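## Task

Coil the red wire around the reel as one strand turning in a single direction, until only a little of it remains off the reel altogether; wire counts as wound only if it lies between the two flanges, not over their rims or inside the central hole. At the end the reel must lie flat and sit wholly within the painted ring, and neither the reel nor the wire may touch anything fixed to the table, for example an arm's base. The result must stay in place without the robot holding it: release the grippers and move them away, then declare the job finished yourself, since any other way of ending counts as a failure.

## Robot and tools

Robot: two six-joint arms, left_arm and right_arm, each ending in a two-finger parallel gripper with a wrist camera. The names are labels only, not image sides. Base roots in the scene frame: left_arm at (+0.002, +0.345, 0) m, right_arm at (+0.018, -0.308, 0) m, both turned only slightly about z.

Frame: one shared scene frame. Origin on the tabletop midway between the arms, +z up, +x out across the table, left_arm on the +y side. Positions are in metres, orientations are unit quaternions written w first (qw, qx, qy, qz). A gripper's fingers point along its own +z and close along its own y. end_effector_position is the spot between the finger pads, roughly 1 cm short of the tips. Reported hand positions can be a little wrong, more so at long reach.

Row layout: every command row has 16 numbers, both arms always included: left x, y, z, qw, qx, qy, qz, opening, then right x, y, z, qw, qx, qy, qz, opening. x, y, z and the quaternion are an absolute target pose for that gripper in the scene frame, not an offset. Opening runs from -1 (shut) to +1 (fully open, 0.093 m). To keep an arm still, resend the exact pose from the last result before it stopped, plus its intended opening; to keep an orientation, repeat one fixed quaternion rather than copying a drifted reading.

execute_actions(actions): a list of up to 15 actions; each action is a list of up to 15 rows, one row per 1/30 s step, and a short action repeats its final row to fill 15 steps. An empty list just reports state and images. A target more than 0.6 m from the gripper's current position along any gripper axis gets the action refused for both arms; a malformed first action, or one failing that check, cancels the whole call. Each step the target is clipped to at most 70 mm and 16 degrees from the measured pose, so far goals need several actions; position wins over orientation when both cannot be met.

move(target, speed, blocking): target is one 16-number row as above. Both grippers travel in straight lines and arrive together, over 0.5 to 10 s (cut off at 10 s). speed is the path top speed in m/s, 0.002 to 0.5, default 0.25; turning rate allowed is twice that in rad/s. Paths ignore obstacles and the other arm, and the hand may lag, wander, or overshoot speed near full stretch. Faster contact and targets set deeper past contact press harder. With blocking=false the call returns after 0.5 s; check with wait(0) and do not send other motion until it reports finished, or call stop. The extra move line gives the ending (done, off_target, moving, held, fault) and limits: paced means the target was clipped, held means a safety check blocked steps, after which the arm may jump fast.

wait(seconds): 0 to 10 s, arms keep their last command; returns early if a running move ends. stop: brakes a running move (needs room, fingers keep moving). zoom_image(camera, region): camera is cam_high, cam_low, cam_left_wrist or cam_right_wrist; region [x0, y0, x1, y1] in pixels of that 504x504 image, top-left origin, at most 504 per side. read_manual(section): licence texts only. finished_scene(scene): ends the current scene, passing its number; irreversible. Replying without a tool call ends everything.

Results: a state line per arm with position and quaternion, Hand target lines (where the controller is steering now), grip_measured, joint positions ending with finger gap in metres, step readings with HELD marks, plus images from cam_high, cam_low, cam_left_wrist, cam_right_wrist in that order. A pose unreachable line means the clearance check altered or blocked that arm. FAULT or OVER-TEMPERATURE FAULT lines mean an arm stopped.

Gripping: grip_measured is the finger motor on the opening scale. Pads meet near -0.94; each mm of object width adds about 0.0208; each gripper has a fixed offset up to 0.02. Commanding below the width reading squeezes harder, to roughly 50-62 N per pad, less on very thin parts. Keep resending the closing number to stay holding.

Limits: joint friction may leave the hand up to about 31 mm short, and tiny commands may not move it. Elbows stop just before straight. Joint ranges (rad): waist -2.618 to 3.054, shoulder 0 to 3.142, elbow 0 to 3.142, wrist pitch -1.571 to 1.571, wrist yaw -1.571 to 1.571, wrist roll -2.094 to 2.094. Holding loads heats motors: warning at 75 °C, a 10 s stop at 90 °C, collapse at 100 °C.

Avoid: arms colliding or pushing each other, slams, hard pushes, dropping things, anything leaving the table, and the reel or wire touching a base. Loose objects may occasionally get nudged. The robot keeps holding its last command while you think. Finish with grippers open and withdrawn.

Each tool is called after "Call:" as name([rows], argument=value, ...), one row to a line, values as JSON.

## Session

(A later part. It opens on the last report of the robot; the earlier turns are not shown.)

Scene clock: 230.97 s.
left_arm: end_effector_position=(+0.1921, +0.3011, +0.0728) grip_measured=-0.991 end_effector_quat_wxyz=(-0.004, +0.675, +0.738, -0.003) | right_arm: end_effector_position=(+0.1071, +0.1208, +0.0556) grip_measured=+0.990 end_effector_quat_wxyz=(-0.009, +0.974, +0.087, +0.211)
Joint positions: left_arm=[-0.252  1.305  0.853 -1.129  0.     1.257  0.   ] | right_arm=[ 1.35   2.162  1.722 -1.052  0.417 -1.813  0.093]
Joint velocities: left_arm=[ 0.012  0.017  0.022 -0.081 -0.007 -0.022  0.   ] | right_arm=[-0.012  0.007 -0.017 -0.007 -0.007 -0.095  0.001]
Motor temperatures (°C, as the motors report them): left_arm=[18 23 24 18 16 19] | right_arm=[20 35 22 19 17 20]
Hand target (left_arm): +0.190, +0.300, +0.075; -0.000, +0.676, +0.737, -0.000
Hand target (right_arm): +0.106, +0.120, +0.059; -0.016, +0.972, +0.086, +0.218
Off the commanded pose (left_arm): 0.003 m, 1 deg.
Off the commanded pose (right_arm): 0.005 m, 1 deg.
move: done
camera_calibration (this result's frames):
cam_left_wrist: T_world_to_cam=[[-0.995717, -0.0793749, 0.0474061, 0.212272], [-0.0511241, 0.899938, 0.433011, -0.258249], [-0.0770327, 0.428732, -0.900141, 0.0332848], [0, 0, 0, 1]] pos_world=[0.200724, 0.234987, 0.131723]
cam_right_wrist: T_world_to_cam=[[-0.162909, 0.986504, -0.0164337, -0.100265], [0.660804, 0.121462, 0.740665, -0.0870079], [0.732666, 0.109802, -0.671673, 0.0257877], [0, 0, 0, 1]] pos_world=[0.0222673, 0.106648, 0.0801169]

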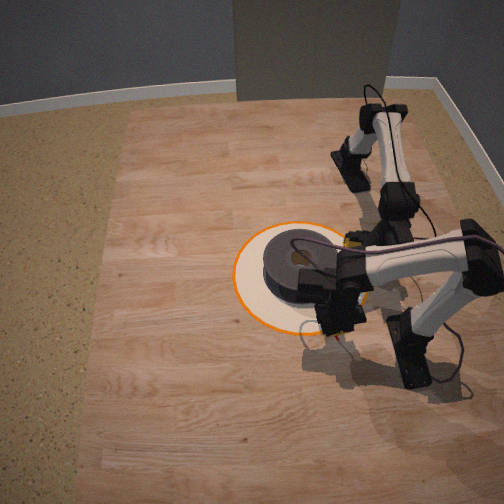

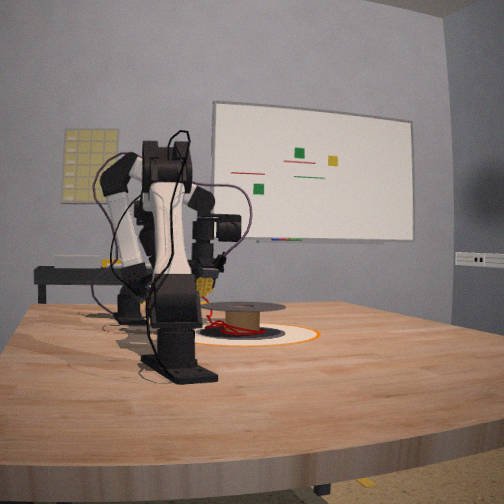

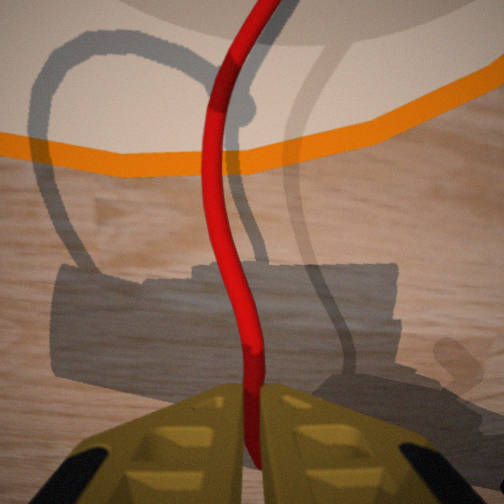

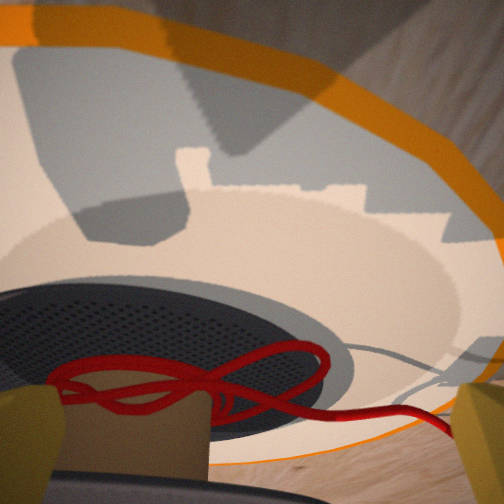

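Call:
move(target=[0.19,0.30,0.075,0,0.676,0.737,0,-1,0.13,0.03,0.14,0,-0.966,0.259,0,-1], speed=0.4)

Call:
move(target=[0.19,0.30,0.075,0,0.676,0.737,0,-1,0.235,0.06,0.12,0,-0.342,0.94,0,-1], speed=0.5)

Call:
move(target=[0.19,0.30,0.075,0,0.676,0.737,0,-1,0.24,0.08,0.09,0,0.44,0.898,0,-1], speed=0.5)

Scene clock: 242.17 s.
left_arm: end_effector_position=(+0.1921, +0.3011, +0.0728) grip_measured=-0.991 end_effector_quat_wxyz=(-0.004, +0.675, +0.738, -0.003) | right_arm: end_effector_position=(+0.1292, +0.0317, +0.1337) grip_measured=-0.999 end_effector_quat_wxyz=(+0.005, +0.968, -0.253, +0.001)
Joint positions: left_arm=[-0.252  1.305  0.853 -1.129  0.     1.257  0.   ] | right_arm=[ 1.083  1.909  1.722 -1.393  0.003 -1.374  0.   ]
Joint velocities: left_arm=[ 0.002 -0.017 -0.017  0.007  0.037 -0.007  0.   ] | right_arm=[ 0.002  0.027  0.007  0.051 -0.007  0.051  0.   ]
Motor temperatures (°C, as the motors report them): left_arm=[18 23 24 18 16 19] | right_arm=[20 38 22 19 17 20]
Hand target (left_arm): +0.190, +0.300, +0.075; -0.000, +0.676, +0.737, -0.000
Hand target (right_arm): +0.129, +0.032, +0.142; -0.003, +0.966, -0.259, -0.006
Off the commanded pose (left_arm): 0.003 m, 1 deg.
Off the commanded pose (right_arm): 0.007 m, 1 deg.
move: done
camera_calibration (this result's frames):
cam_left_wrist: T_world_to_cam=[[-0.995717, -0.0793749, 0.0474061, 0.212272], [-0.0511241, 0.899938, 0.433011, -0.258249], [-0.0770327, 0.428732, -0.900141, 0.0332848], [0, 0, 0, 1]] pos_world=[0.200724, 0.234987, 0.131723]
cam_right_wrist: T_world_to_cam=[[0.498074, 0.867086, -0.00919435, -0.0900705], [0.79542, -0.452634, 0.403025, -0.102758], [0.345296, -0.20805, -0.915143, 0.164476], [0, 0, 0, 1]] pos_world=[0.0698046, 0.0658062, 0.191104]

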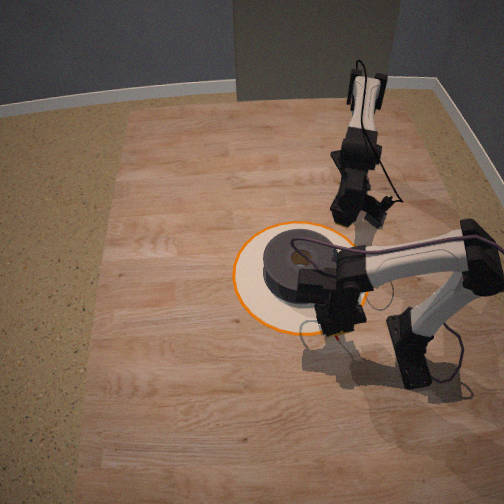

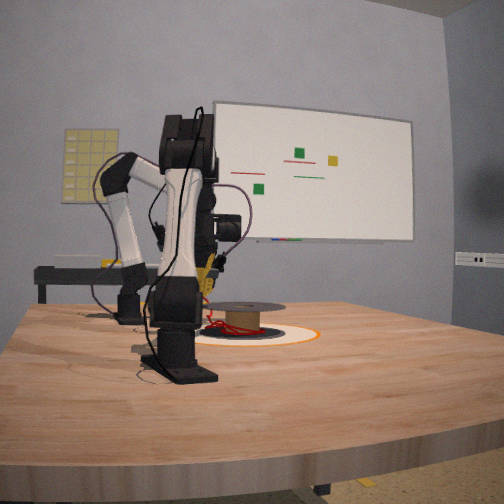

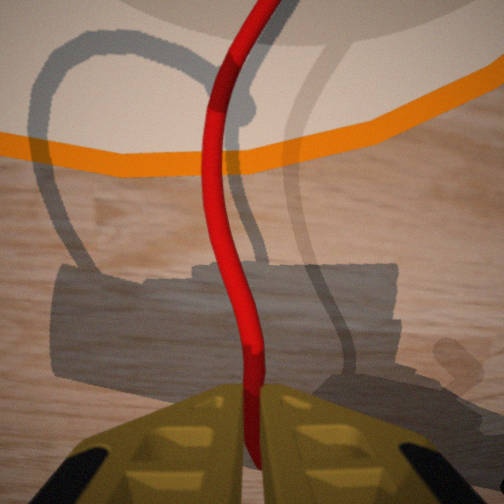

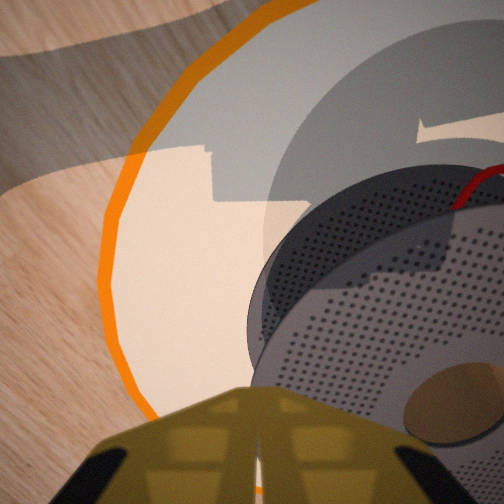

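Scene clock: 244.80 s.
left_arm: end_effector_position=(+0.1921, +0.3011, +0.0728) grip_measured=-0.991 end_effector_quat_wxyz=(-0.004, +0.675, +0.738, -0.003) | right_arm: end_effector_position=(+0.2322, +0.0607, +0.1209) grip_measured=-0.999 end_effector_quat_wxyz=(+0.006, -0.349, +0.937, +0.004)
Joint positions: left_arm=[-0.252  1.305  0.853 -1.129  0.     1.257  0.   ] | right_arm=[ 0.873  2.188  2.085 -1.453  0.003  0.333  0.   ]
Joint velocities: left_arm=[-0.012 -0.017  0.007 -0.066 -0.007  0.007  0.   ] | right_arm=[ 0.017 -0.002  0.022 -0.007 -0.007  0.081  0.   ]
Motor temperatures (°C, as the motors report them): left_arm=[18 23 24 18 16 19] | right_arm=[20 38 22 19 17 20]
Hand target (left_arm): +0.190, +0.300, +0.075; -0.000, +0.676, +0.737, -0.000
Hand target (right_arm): +0.234, +0.060, +0.119; -0.002, -0.342, +0.940, +0.004
Off the commanded pose (left_arm): 0.003 m, 1 deg.
Off the commanded pose (right_arm): 0.003 m, 1 deg.
move: done
camera_calibration (this result's frames):
cam_left_wrist: T_world_to_cam=[[-0.995717, -0.0793749, 0.0474061, 0.212272], [-0.0511241, 0.899938, 0.433011, -0.258249], [-0.0770327, 0.428732, -0.900141, 0.0332848], [0, 0, 0, 1]] pos_world=[0.200724, 0.234987, 0.131723]
cam_right_wrist: T_world_to_cam=[[0.646736, -0.762706, -0.00341581, -0.102931], [-0.703017, -0.597847, 0.385157, 0.192564], [-0.295804, -0.246693, -0.922845, 0.275404], [0, 0, 0, 1]] pos_world=[0.28341, 0.104558, 0.179636]

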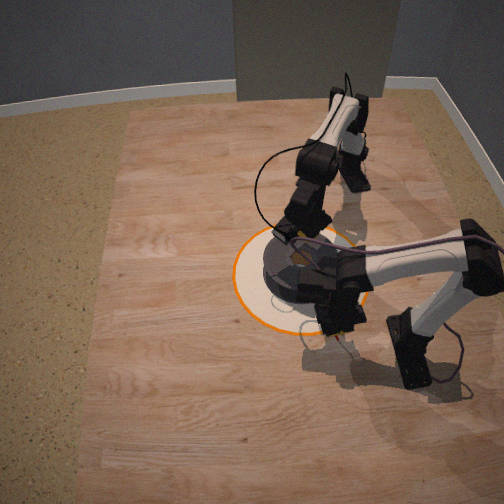

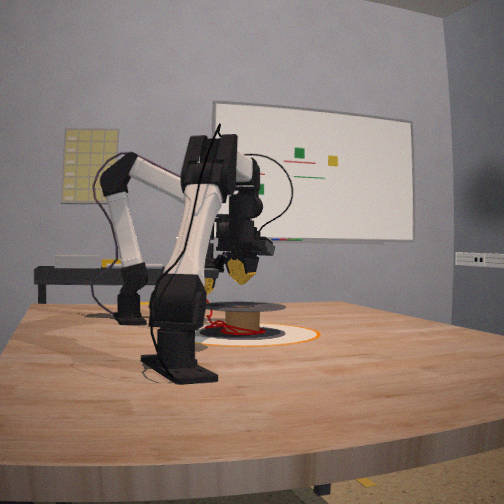

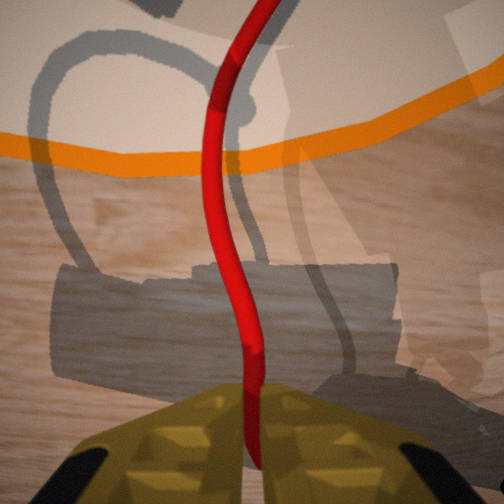

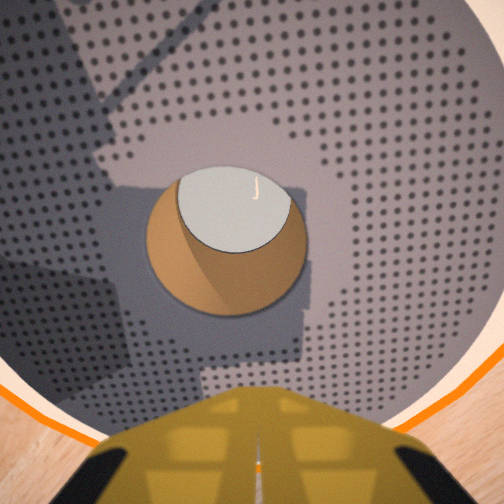

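Scene clock: 247.17 s.
left_arm: end_effector_position=(+0.1921, +0.3011, +0.0728) grip_measured=-0.991 end_effector_quat_wxyz=(-0.004, +0.675, +0.738, -0.003) | right_arm: end_effector_position=(+0.2388, +0.0720, +0.0921) grip_measured=-0.999 end_effector_quat_wxyz=(+0.001, +0.439, +0.898, -0.006)
Joint positions: left_arm=[-0.252  1.305  0.853 -1.129  0.     1.257  0.   ] | right_arm=[ 0.873  2.275  2.113 -1.422  0.003  1.955  0.   ]
Joint velocities: left_arm=[ 0.002  0.002  0.007 -0.066  0.007  0.081  0.   ] | right_arm=[ 0.002 -0.007 -0.012  0.007  0.007  0.051  0.   ]
Motor temperatures (°C, as the motors report them): left_arm=[18 22 24 18 16 19] | right_arm=[20 38 22 19 17 20]
Hand target (left_arm): +0.190, +0.300, +0.075; -0.000, +0.676, +0.737, -0.000
Hand target (right_arm): +0.240, +0.079, +0.090; -0.000, +0.440, +0.898, +0.000
Off the commanded pose (left_arm): 0.003 m, 1 deg.
Off the commanded pose (right_arm): 0.008 m, 1 deg.
move: done
camera_calibration (this result's frames):
cam_left_wrist: T_world_to_cam=[[-0.995717, -0.0793749, 0.0474061, 0.212272], [-0.0511241, 0.899938, 0.433011, -0.258249], [-0.0770327, 0.428732, -0.900141, 0.0332848], [0, 0, 0, 1]] pos_world=[0.200724, 0.234987, 0.131723]
cam_right_wrist: T_world_to_cam=[[-0.795276, -0.606174, 0.00940912, 0.233248], [-0.554835, 0.734001, 0.391664, 0.0831238], [-0.244323, 0.306261, -0.92006, 0.201227], [0, 0, 0, 1]] pos_world=[0.280781, 0.018748, 0.15039]

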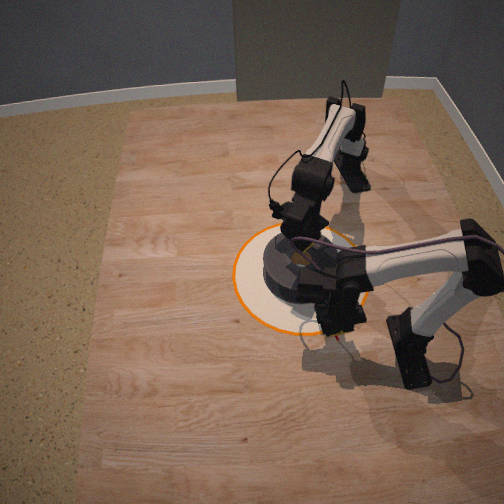

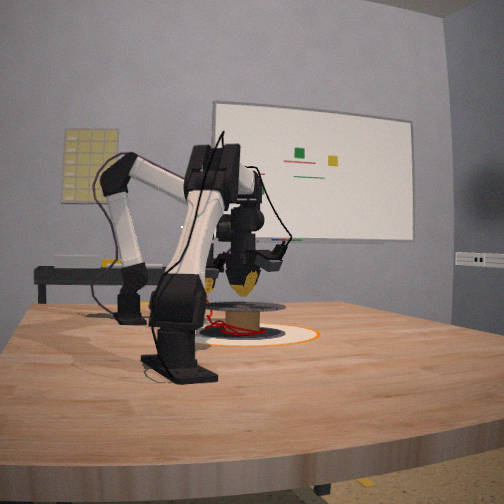

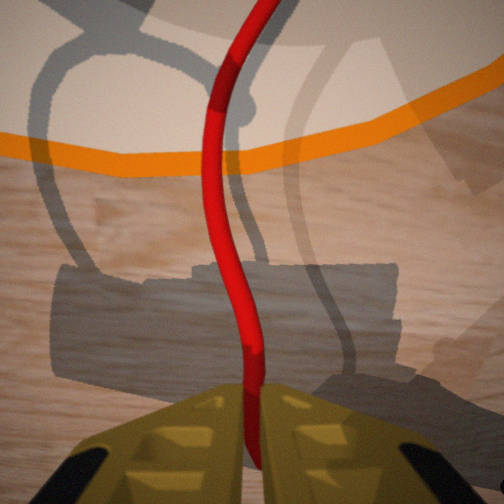

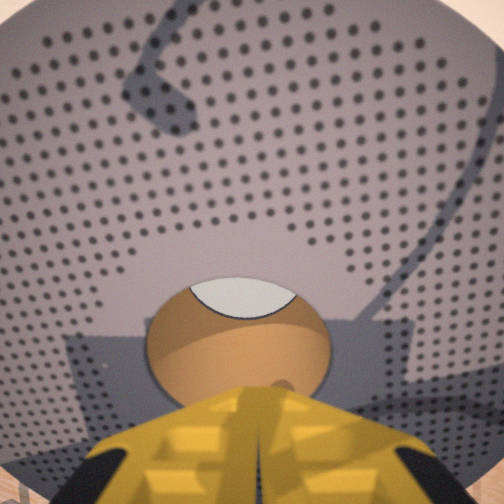

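Call:
move(target=[0.19,0.30,0.075,0,0.676,0.737,0,-1,0.241,0.084,0.075,0,0.44,0.898,0,-1], speed=0.2)

Call:
move(target=[0.19,0.30,0.075,0,0.676,0.737,0,-1,0.24,0.081,0.055,0,0.44,0.898,0,-1], speed=0.2)

Call:
move(target=[0.19,0.30,0.075,0,0.676,0.737,0,-1,0.24,0.081,0.056,0,0.44,0.898,0,0.1], speed=0.2)

Scene clock: 248.53 s.
left_arm: end_effector_position=(+0.1921, +0.3011, +0.0728) grip_measured=-0.991 end_effector_quat_wxyz=(-0.004, +0.675, +0.738, -0.003) | right_arm: end_effector_position=(+0.2434, +0.0800, +0.0826) grip_measured=-0.999 end_effector_quat_wxyz=(+0.002, +0.441, +0.897, +0.003)
Joint positions: left_arm=[-0.252  1.305  0.853 -1.129  0.     1.257  0.   ] | right_arm=[ 0.873  2.297  2.113 -1.381  0.003  1.96   0.   ]
Joint velocities: left_arm=[-0.017 -0.002 -0.002  0.051 -0.007  0.022  0.   ] | right_arm=[-0.007  0.007 -0.002  0.037  0.037  0.007  0.   ]
Motor temperatures (°C, as the motors report them): left_arm=[18 22 24 18 16 19] | right_arm=[20 38 22 19 17 20]
Hand target (left_arm): +0.190, +0.300, +0.075; -0.000, +0.676, +0.737, -0.000
Hand target (right_arm): +0.241, +0.084, +0.075; +0.000, +0.440, +0.898, +0.000
Off the commanded pose (left_arm): 0.003 m, 1 deg.
Off the commanded pose (right_arm): 0.009 m, 0 deg.
move: done
camera_calibration (this result's frames):
cam_left_wrist: T_world_to_cam=[[-0.995717, -0.0793749, 0.0474061, 0.212272], [-0.0511241, 0.899938, 0.433011, -0.258249], [-0.0770327, 0.428732, -0.900141, 0.0332848], [0, 0, 0, 1]] pos_world=[0.200724, 0.234987, 0.131723]
cam_right_wrist: T_world_to_cam=[[-0.798053, -0.602545, -0.00714218, 0.243594], [-0.555037, 0.730412, 0.398034, 0.0833913], [-0.234617, 0.321617, -0.917343, 0.187287], [0, 0, 0, 1]] pos_world=[0.284627, 0.025632, 0.140353]

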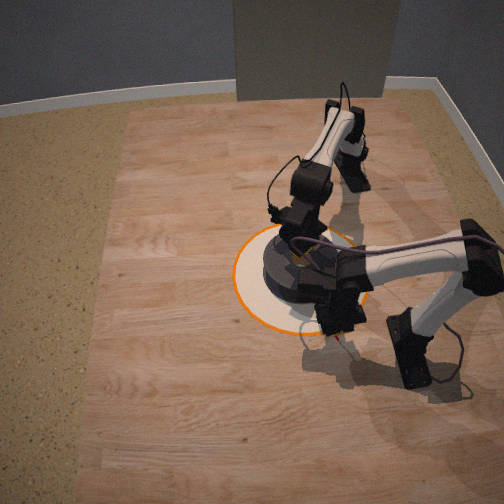

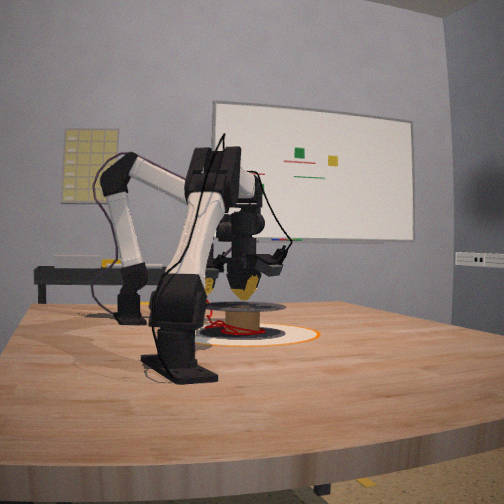

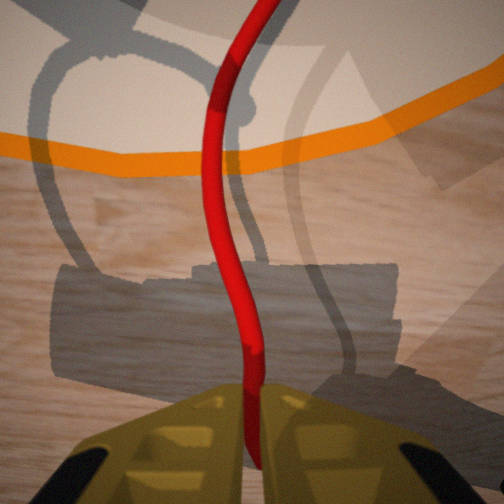

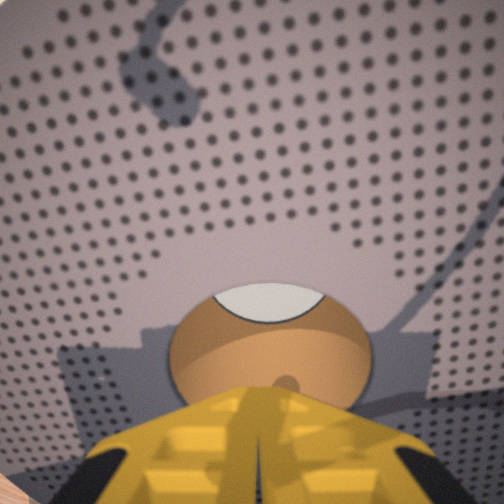

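Scene clock: 249.43 s.
left_arm: end_effector_position=(+0.1921, +0.3011, +0.0728) grip_measured=-0.991 end_effector_quat_wxyz=(-0.004, +0.675, +0.738, -0.003) | right_arm: end_effector_position=(+0.2433, +0.0799, +0.0602) grip_measured=-0.999 end_effector_quat_wxyz=(+0.002, +0.441, +0.897, +0.002)
Joint positions: left_arm=[-0.252  1.305  0.853 -1.129  0.     1.257  0.   ] | right_arm=[ 0.873  2.297  2.024 -1.294  0.003  1.96   0.   ]
Joint velocities: left_arm=[-0.007  0.017 -0.022 -0.037 -0.022  0.022  0.   ] | right_arm=[-0.007  0.002 -0.002 -0.022  0.007 -0.022  0.   ]
Motor temperatures (°C, as the motors report them): left_arm=[18 22 24 18 16 19] | right_arm=[20 38 22 19 17 20]
Hand target (left_arm): +0.190, +0.300, +0.075; -0.000, +0.676, +0.737, -0.000
Hand target (right_arm): +0.240, +0.080, +0.055; +0.000, +0.440, +0.898, -0.000
Off the commanded pose (left_arm): 0.003 m, 1 deg.
Off the commanded pose (right_arm): 0.006 m, 0 deg.
move: done
camera_calibration (this result's frames):
cam_left_wrist: T_world_to_cam=[[-0.995717, -0.0793749, 0.0474061, 0.212272], [-0.0511241, 0.899938, 0.433011, -0.258249], [-0.0770327, 0.428732, -0.900141, 0.0332848], [0, 0, 0, 1]] pos_world=[0.200724, 0.234987, 0.131723]
cam_right_wrist: T_world_to_cam=[[-0.798058, -0.602553, -0.00573648, 0.243249], [-0.554733, 0.730938, 0.397493, 0.0922684], [-0.235318, 0.320405, -0.917587, 0.167026], [0, 0, 0, 1]] pos_world=[0.284615, 0.0256117, 0.117981]

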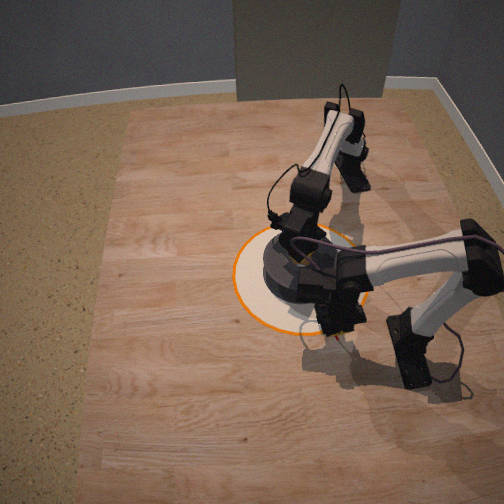

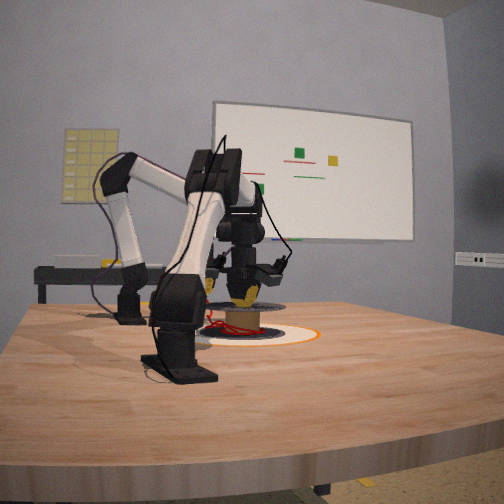

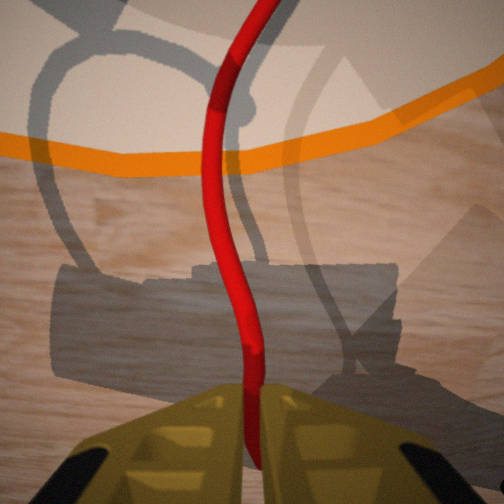

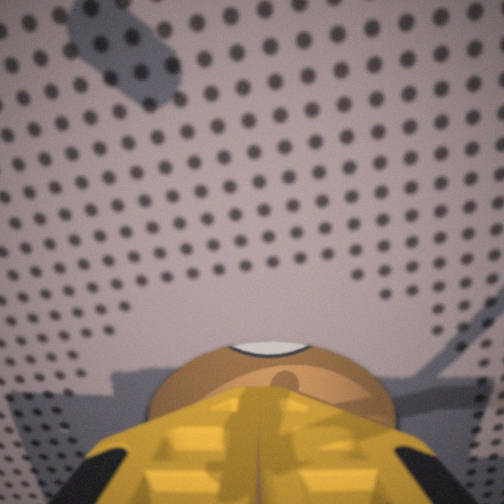

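Scene clock: 250.13 s.
left_arm: end_effector_position=(+0.1921, +0.3011, +0.0728) grip_measured=-0.991 end_effector_quat_wxyz=(-0.004, +0.675, +0.738, -0.003) | right_arm: end_effector_position=(+0.2431, +0.0799, +0.0628) grip_measured=-0.022 end_effector_quat_wxyz=(+0.001, +0.441, +0.897, +0.004)
Joint positions: left_arm=[-0.252  1.305  0.853 -1.129  0.     1.257  0.   ] | right_arm=[ 0.873  2.291  2.024 -1.296  0.002  1.96   0.044]
Joint velocities: left_arm=[-0.007 -0.012 -0.022 -0.007 -0.022 -0.037  0.   ] | right_arm=[-0.002 -0.002 -0.007  0.051 -0.037  0.066 -0.001]
Motor temperatures (°C, as the motors report them): left_arm=[18 22 24 18 16 19] | right_arm=[20 38 22 19 17 20]
Hand target (left_arm): +0.190, +0.300, +0.075; -0.000, +0.676, +0.737, -0.000
Hand target (right_arm): +0.240, +0.081, +0.056; +0.000, +0.440, +0.898, -0.000
Off the commanded pose (left_arm): 0.003 m, 1 deg.
Off the commanded pose (right_arm): 0.008 m, 0 deg.
move: done
camera_calibration (this result's frames):
cam_left_wrist: T_world_to_cam=[[-0.995717, -0.0793749, 0.0474061, 0.212272], [-0.0511241, 0.899938, 0.433011, -0.258249], [-0.0770327, 0.428732, -0.900141, 0.0332848], [0, 0, 0, 1]] pos_world=[0.200724, 0.234987, 0.131723]
cam_right_wrist: T_world_to_cam=[[-0.798046, -0.602527, -0.00915695, 0.243265], [-0.555181, 0.729257, 0.399947, 0.091208], [-0.234301, 0.32426, -0.916492, 0.168751], [0, 0, 0, 1]] pos_world=[0.284312, 0.0253405, 0.120409]

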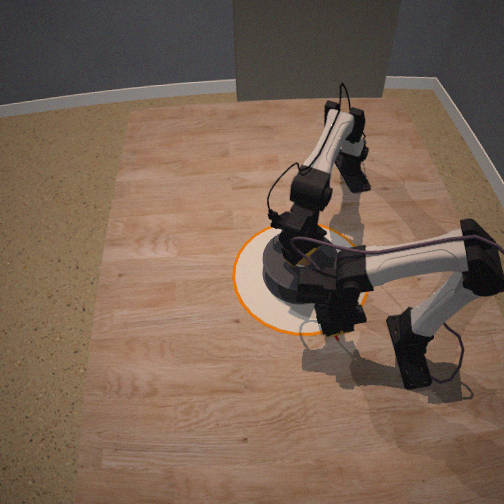

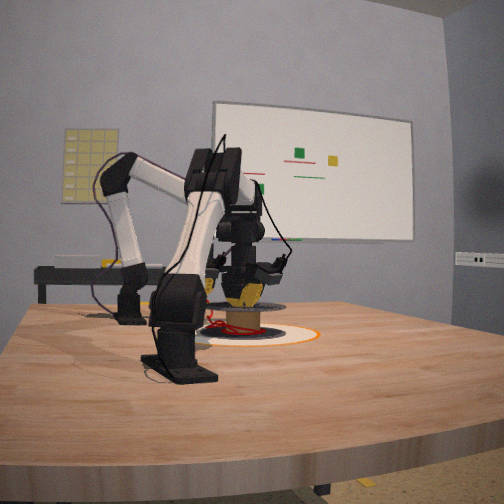

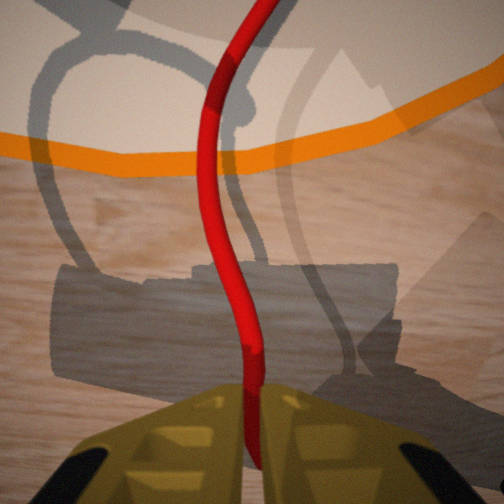

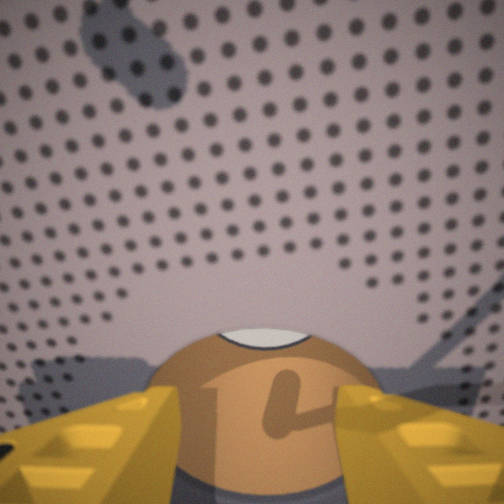

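Call:
move(target=[0.15,0.24,0.072,0,0.843,0.537,0,-1,0.24,0.081,0.056,0,-0.301,0.954,0,0.1], speed=0.25)

Scene clock: 256.93 s.
left_arm: end_effector_position=(+0.1552, +0.2395, +0.0716) grip_measured=-0.991 end_effector_quat_wxyz=(-0.000, +0.840, +0.543, -0.000) | right_arm: end_effector_position=(+0.2437, +0.0827, +0.0631) grip_measured=-0.023 end_effector_quat_wxyz=(+0.006, -0.288, +0.958, +0.008)
Joint positions: left_arm=[-0.629  1.258  0.815 -1.129  0.     1.392  0.   ] | right_arm=[ 0.873  2.29   2.024 -1.285 -0.004  0.462  0.044]
Joint velocities: left_arm=[ 0.012 -0.022  0.017  0.037 -0.022  0.022  0.   ] | right_arm=[-0.002 -0.012  0.007  0.007 -0.051 -0.007 -0.001]
Motor temperatures (°C, as the motors report them): left_arm=[18 22 24 18 16 19] | right_arm=[20 39 22 19 17 20]
Hand target (left_arm): +0.149, +0.242, +0.072; -0.002, +0.843, +0.537, -0.001
Hand target (right_arm): +0.240, +0.081, +0.056; +0.000, -0.301, +0.954, +0.000
Off the commanded pose (left_arm): 0.005 m, 1 deg.
Off the commanded pose (right_arm): 0.008 m, 2 deg.
move: done
camera_calibration (this result's frames):
cam_left_wrist: T_world_to_cam=[[-0.907407, 0.418506, 0.0382857, 0.0384253], [0.392932, 0.812574, 0.430497, -0.251964], [0.149056, 0.40568, -0.901779, 0.0263099], [0, 0, 0, 1]] pos_world=[0.12995, 0.177985, 0.130724]
cam_right_wrist: T_world_to_cam=[[0.543048, -0.839593, -0.0134741, -0.0615182], [-0.772532, -0.505833, 0.383832, 0.245419], [-0.329079, -0.19803, -0.923305, 0.235014], [0, 0, 0, 1]] pos_world=[0.30034, 0.119031, 0.121961]

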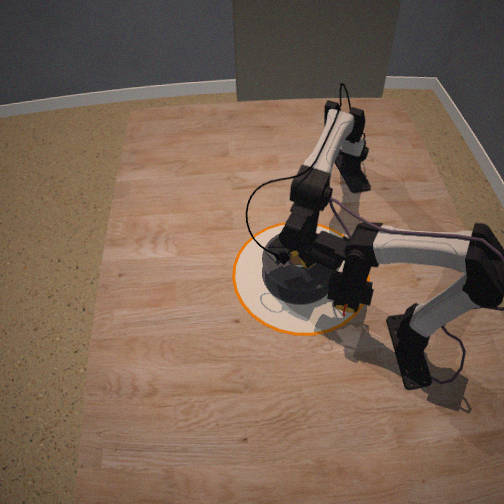

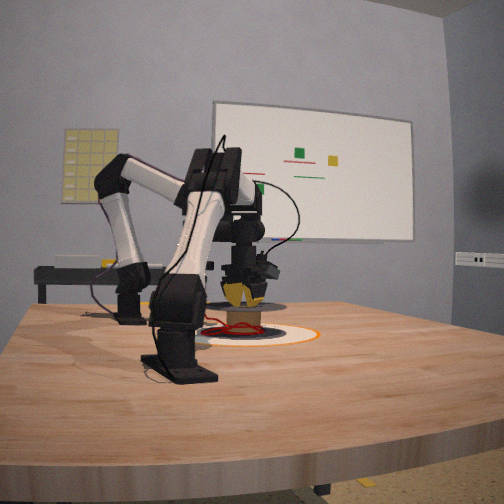

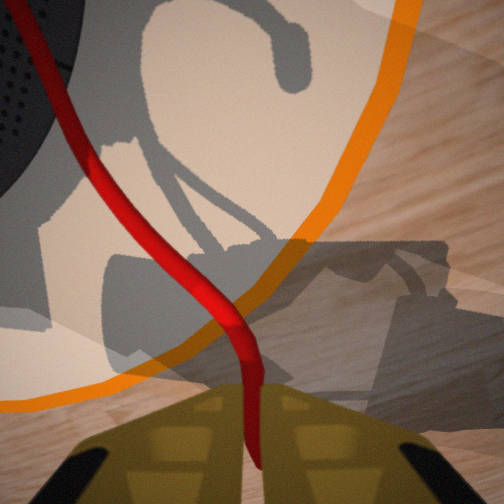

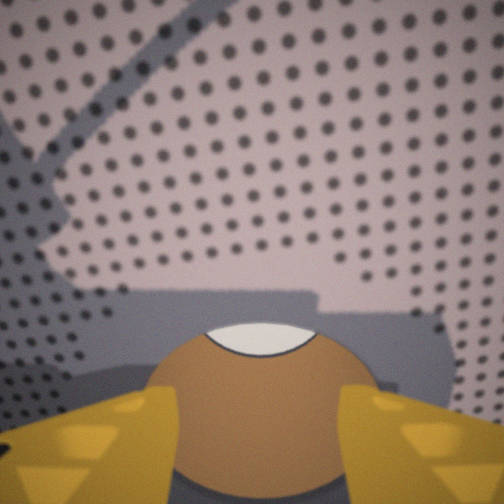

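Call:
zoom_image(camera="cam_low", region=[190, 290, 300, 350])

Region (190, 290, 300, 350) of cam_low's 504x504 image, scaled by 4.582, with more detail than that image has; it fills the top 275 rows of this view, and the rest is white.

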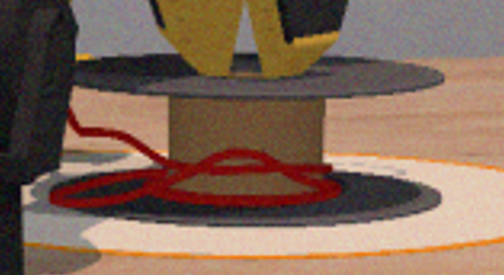

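Call:
move(target=[0.085,0.11,0.052,0.246,0.594,0.708,0.293,-1,0.24,0.081,0.056,0,-0.843,0.537,0,0.1], speed=0.2)

Scene clock: 262.07 s.
left_arm: end_effector_position=(+0.0862, +0.1165, +0.0508) grip_measured=-0.991 end_effector_quat_wxyz=(+0.241, +0.593, +0.713, +0.286) | right_arm: end_effector_position=(+0.2391, +0.0828, +0.0651) grip_measured=+0.071 end_effector_quat_wxyz=(-0.006, +0.836, -0.548, -0.014)
Joint positions: left_arm=[-1.723  1.707  0.917 -1.059 -0.724 -0.413  0.   ] | right_arm=[ 0.873  2.286  2.024 -1.295 -0.028 -0.935  0.049]
Joint velocities: left_arm=[-0.002  0.002 -0.012  0.066 -0.051 -0.007  0.   ] | right_arm=[-0.012 -0.002 -0.012  0.037  0.022 -0.051  0.   ]
Motor temperatures (°C, as the motors report them): left_arm=[18 22 24 18 16 19] | right_arm=[20 39 22 19 17 20]
Hand target (left_arm): +0.086, +0.115, +0.052; +0.243, +0.595, +0.707, +0.295
Hand target (right_arm): +0.240, +0.081, +0.056; +0.000, +0.843, -0.537, -0.000
Off the commanded pose (left_arm): 0.007 m, 1 deg.
Off the commanded pose (right_arm): 0.009 m, 2 deg.
move: done
camera_calibration (this result's frames):
cam_left_wrist: T_world_to_cam=[[-0.734475, -0.128003, -0.666455, 0.112641], [-0.439436, 0.838069, 0.323321, -0.0417417], [0.517149, 0.530336, -0.671789, 0.00978726], [0, 0, 0, 1]] pos_world=[0.0593277, 0.0442103, 0.0951411]
cam_right_wrist: T_world_to_cam=[[0.921015, 0.389476, -0.00637542, -0.251482], [0.364004, -0.854723, 0.370067, -0.000777967], [0.138683, -0.343158, -0.928983, 0.135914], [0, 0, 0, 1]] pos_world=[0.213052, 0.143921, 0.124947]

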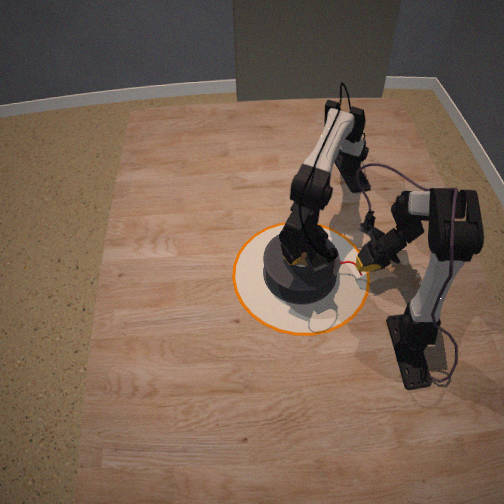

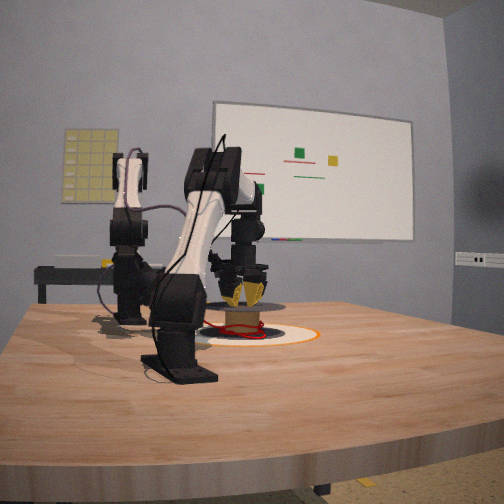

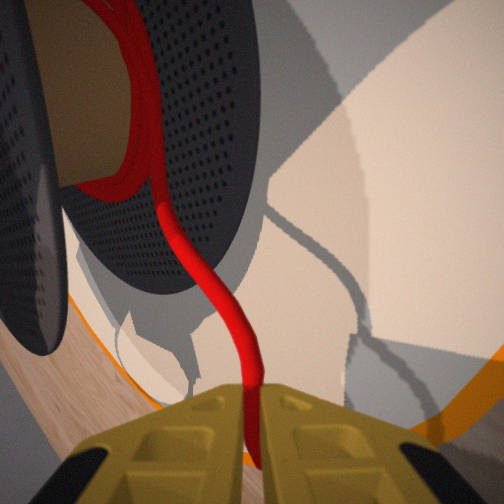

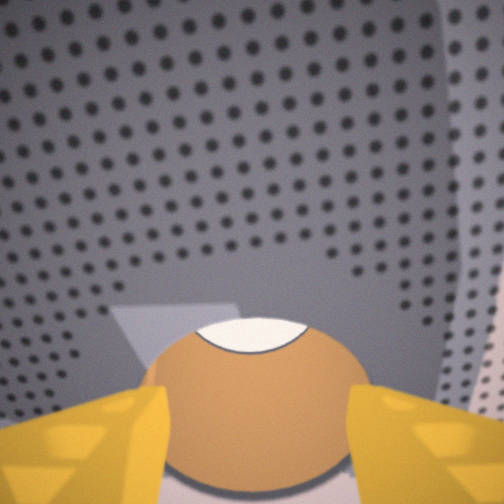

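Call:
move(target=[0.122,0.078,0.036,0.246,0.594,0.708,0.293,-1,0.24,0.081,0.056,0,-0.999,0.0436,0,0.1], speed=0.2)

Scene clock: 290.43 s.
left_arm: end_effector_position=(+0.1176, +0.0841, +0.0371) grip_measured=-0.991 end_effector_quat_wxyz=(+0.240, +0.597, +0.707, +0.292) | right_arm: end_effector_position=(+0.2386, +0.0777, +0.0654) grip_measured=+0.073 end_effector_quat_wxyz=(-0.001, +0.998, -0.056, -0.008)
Joint positions: left_arm=[-1.601  1.818  0.993 -0.924 -0.759 -0.242  0.   ] | right_arm=[ 0.873  2.285  2.024 -1.314 -0.015 -1.983  0.049]
Joint velocities: left_arm=[ 0.002  0.002  0.017 -0.037 -0.007 -0.051  0.   ] | right_arm=[-0.012 -0.022 -0.002 -0.066  0.007 -0.022 -0.   ]
Motor temperatures (°C, as the motors report them): left_arm=[18 22 25 18 17 19] | right_arm=[20 41 22 19 17 20]
Hand target (left_arm): +0.121, +0.077, +0.036; +0.246, +0.594, +0.708, +0.292
Hand target (right_arm): +0.240, +0.081, +0.056; +0.001, +0.999, -0.044, -0.000
Off the commanded pose (left_arm): 0.008 m, 1 deg.
Off the commanded pose (right_arm): 0.010 m, 2 deg.
move: done
camera_calibration (this result's frames):
cam_left_wrist: T_world_to_cam=[[-0.731242, -0.111037, -0.67302, 0.120895], [-0.433972, 0.836955, 0.33343, 0.00266046], [0.526264, 0.53589, -0.660203, -0.000449066], [0, 0, 0, 1]] pos_world=[0.089794, 0.0114378, 0.0801809]
cam_right_wrist: T_world_to_cam=[[0.122845, 0.992426, 0.000642354, -0.105866], [0.916104, -0.113646, 0.384497, -0.195354], [0.381658, -0.0466451, -0.923126, 0.0530546], [0, 0, 0, 1]] pos_world=[0.171721, 0.0853377, 0.124157]

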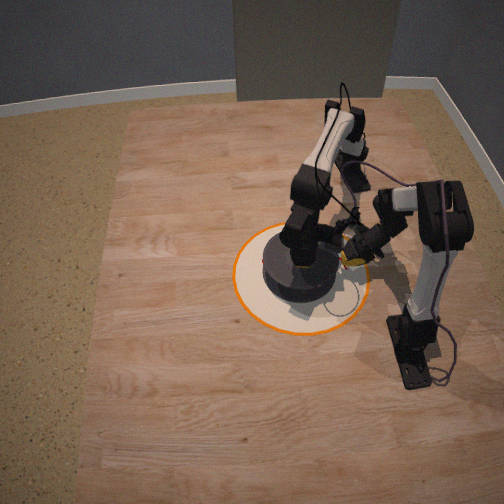

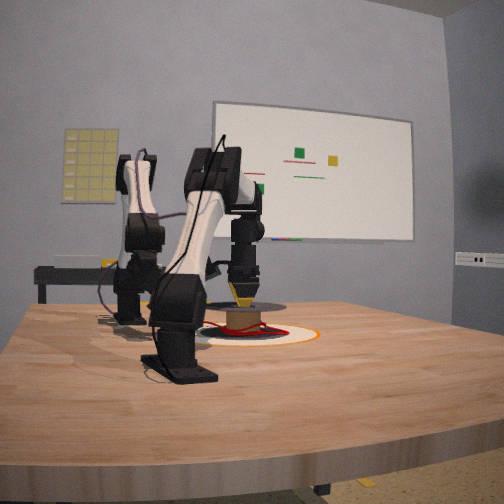

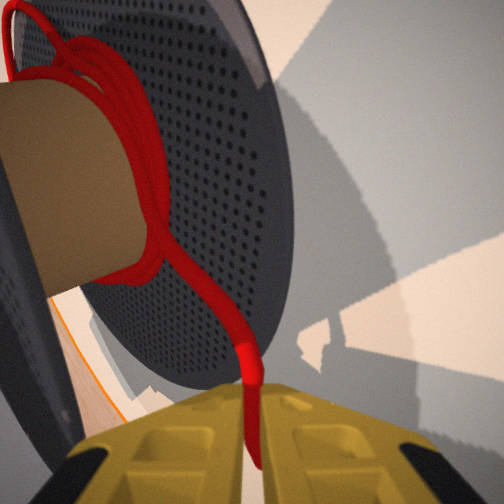

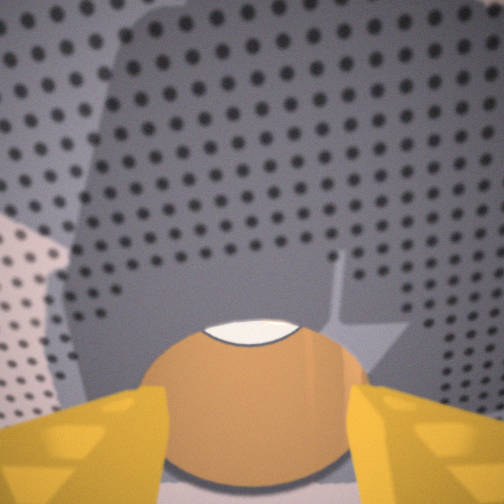

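Call:
move(target=[0.138,0.095,0.03,0.246,0.594,0.708,0.293,-1,0.24,0.081,0.056,0,-0.999,0.0436,0,0.1], speed=0.05)

Scene clock: 294.43 s.
left_arm: end_effector_position=(+0.1336, +0.0957, +0.0227) grip_measured=-0.991 end_effector_quat_wxyz=(+0.229, +0.601, +0.704, +0.300) | right_arm: end_effector_position=(+0.2386, +0.0775, +0.0654) grip_measured=+0.073 end_effector_quat_wxyz=(-0.001, +0.998, -0.055, -0.008)
Joint positions: left_arm=[-1.539  1.818  0.925 -0.826 -0.763 -0.158  0.   ] | right_arm=[ 0.873  2.285  2.024 -1.315 -0.014 -1.985  0.049]
Joint velocities: left_arm=[ 0.007  0.007  0.002 -0.022  0.022  0.037  0.   ] | right_arm=[-0.007 -0.007  0.002  0.022  0.066  0.051 -0.001]
Motor temperatures (°C, as the motors report them): left_arm=[18 22 25 18 17 19] | right_arm=[20 41 22 19 17 20]
Hand target (left_arm): +0.138, +0.095, +0.030; +0.246, +0.594, +0.708, +0.293
Hand target (right_arm): +0.240, +0.081, +0.056; +0.001, +0.999, -0.044, -0.000
Off the commanded pose (left_arm): 0.009 m, 2 deg.
Off the commanded pose (right_arm): 0.010 m, 2 deg.
move: done
camera_calibration (this result's frames):
cam_left_wrist: T_world_to_cam=[[-0.735976, -0.0937206, -0.670489, 0.123111], [-0.432534, 0.826983, 0.359184, 0.00495415], [0.52082, 0.55436, -0.649177, -0.0259145], [0, 0, 0, 1]] pos_world=[0.106247, 0.0218071, 0.0639424]
cam_right_wrist: T_world_to_cam=[[0.120193, 0.992751, -0.000168435, -0.10501], [0.91642, -0.110886, 0.384549, -0.195635], [0.381742, -0.0463744, -0.923105, 0.0530172], [0, 0, 0, 1]] pos_world=[0.171666, 0.0850143, 0.124154]

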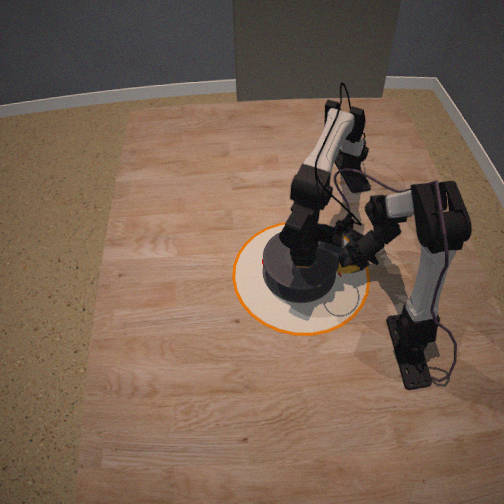

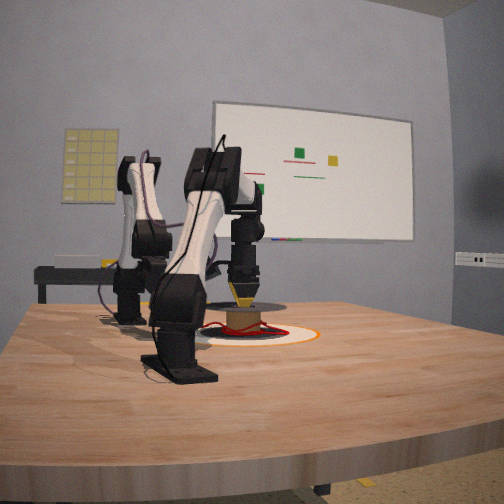

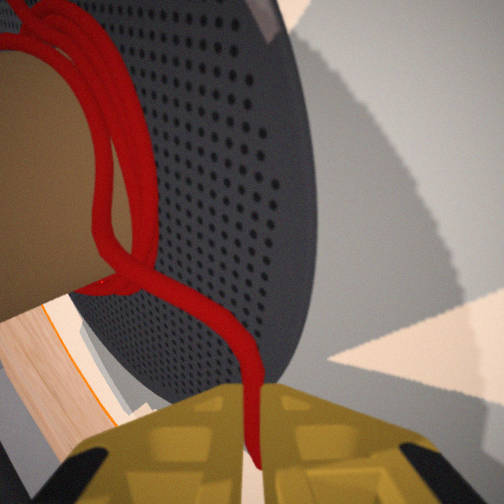

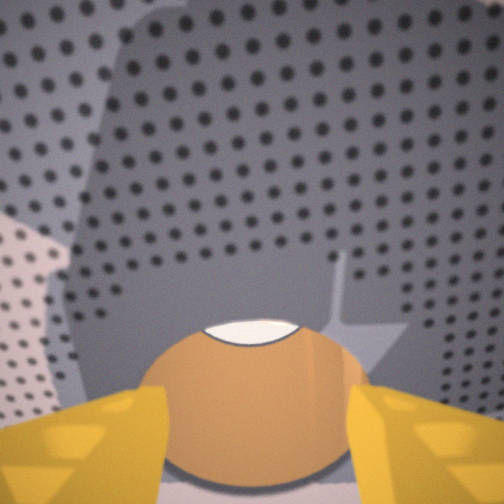

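Call:
move(target=[0.156,0.108,0.032,0.246,0.594,0.708,0.293,-1,0.24,0.081,0.056,0,-0.999,0.0436,0,0.1], speed=0.04)

Scene clock: 295.63 s.
left_arm: end_effector_position=(+0.1452, +0.1000, +0.0218) grip_measured=-0.991 end_effector_quat_wxyz=(+0.231, +0.610, +0.705, +0.280) | right_arm: end_effector_position=(+0.2466, +0.0801, +0.0654) grip_measured=+0.082 end_effector_quat_wxyz=(-0.005, +0.998, -0.060, +0.013)
Joint positions: left_arm=[-1.483  1.755  0.862 -0.725 -0.742 -0.047  0.   ] | right_arm=[ 0.873  2.285  2.024 -1.289  0.019 -1.976  0.049]
Joint velocities: left_arm=[-0.002 -0.017 -0.012  0.037  0.022  0.066  0.   ] | right_arm=[-0.002 -0.017 -0.022 -0.007 -0.007  0.051  0.001]
Motor temperatures (°C, as the motors report them): left_arm=[18 23 25 18 17 19] | right_arm=[20 41 22 19 17 20]
Hand target (left_arm): +0.155, +0.107, +0.031; +0.246, +0.594, +0.708, +0.293
Hand target (right_arm): +0.240, +0.081, +0.056; +0.000, +0.999, -0.044, +0.000
Off the commanded pose (left_arm): 0.017 m, 3 deg.
Off the commanded pose (right_arm): 0.012 m, 2 deg.
move: off_target (left_arm, right_arm)
camera_calibration (this result's frames):
cam_left_wrist: T_world_to_cam=[[-0.755461, -0.0953509, -0.648218, 0.133959], [-0.404822, 0.845842, 0.347377, 0.00100465], [0.515167, 0.524843, -0.677601, -0.0304842], [0, 0, 0, 1]] pos_world=[0.117312, 0.0279227, 0.0658297]
cam_right_wrist: T_world_to_cam=[[0.129695, 0.991494, 0.0108775, -0.111559], [0.898482, -0.122154, 0.421674, -0.199788], [0.419416, -0.0449158, -0.906682, 0.0396669], [0, 0, 0, 1]] pos_world=[0.177337, 0.0879868, 0.121424]

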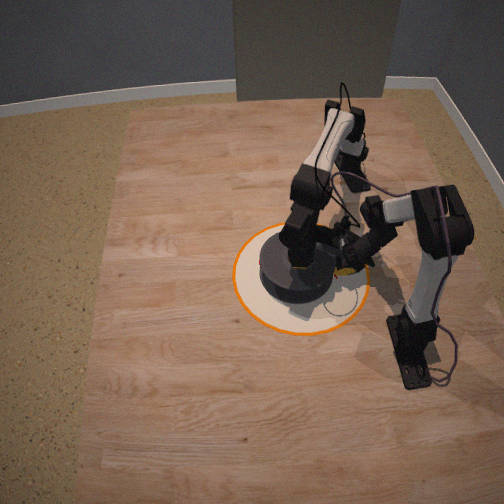

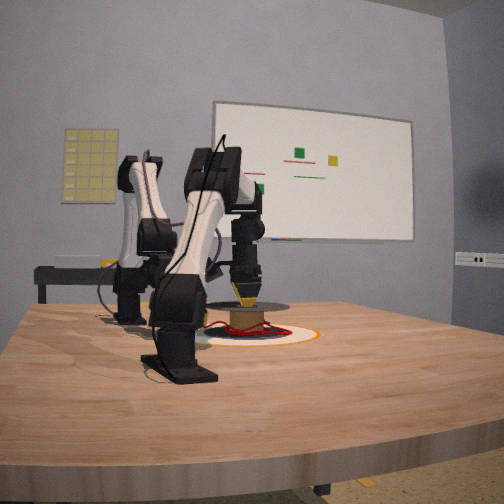

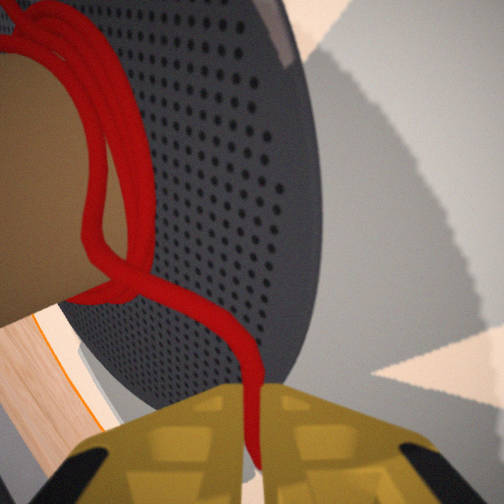

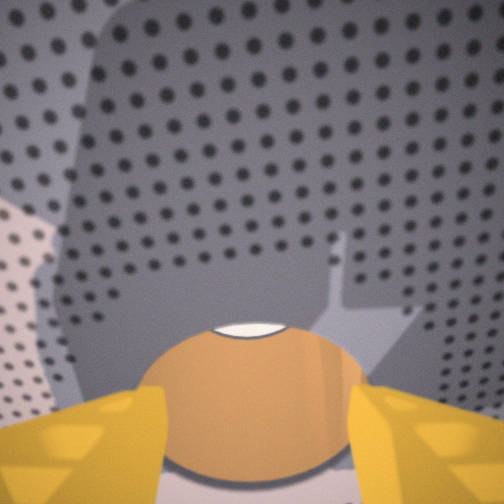

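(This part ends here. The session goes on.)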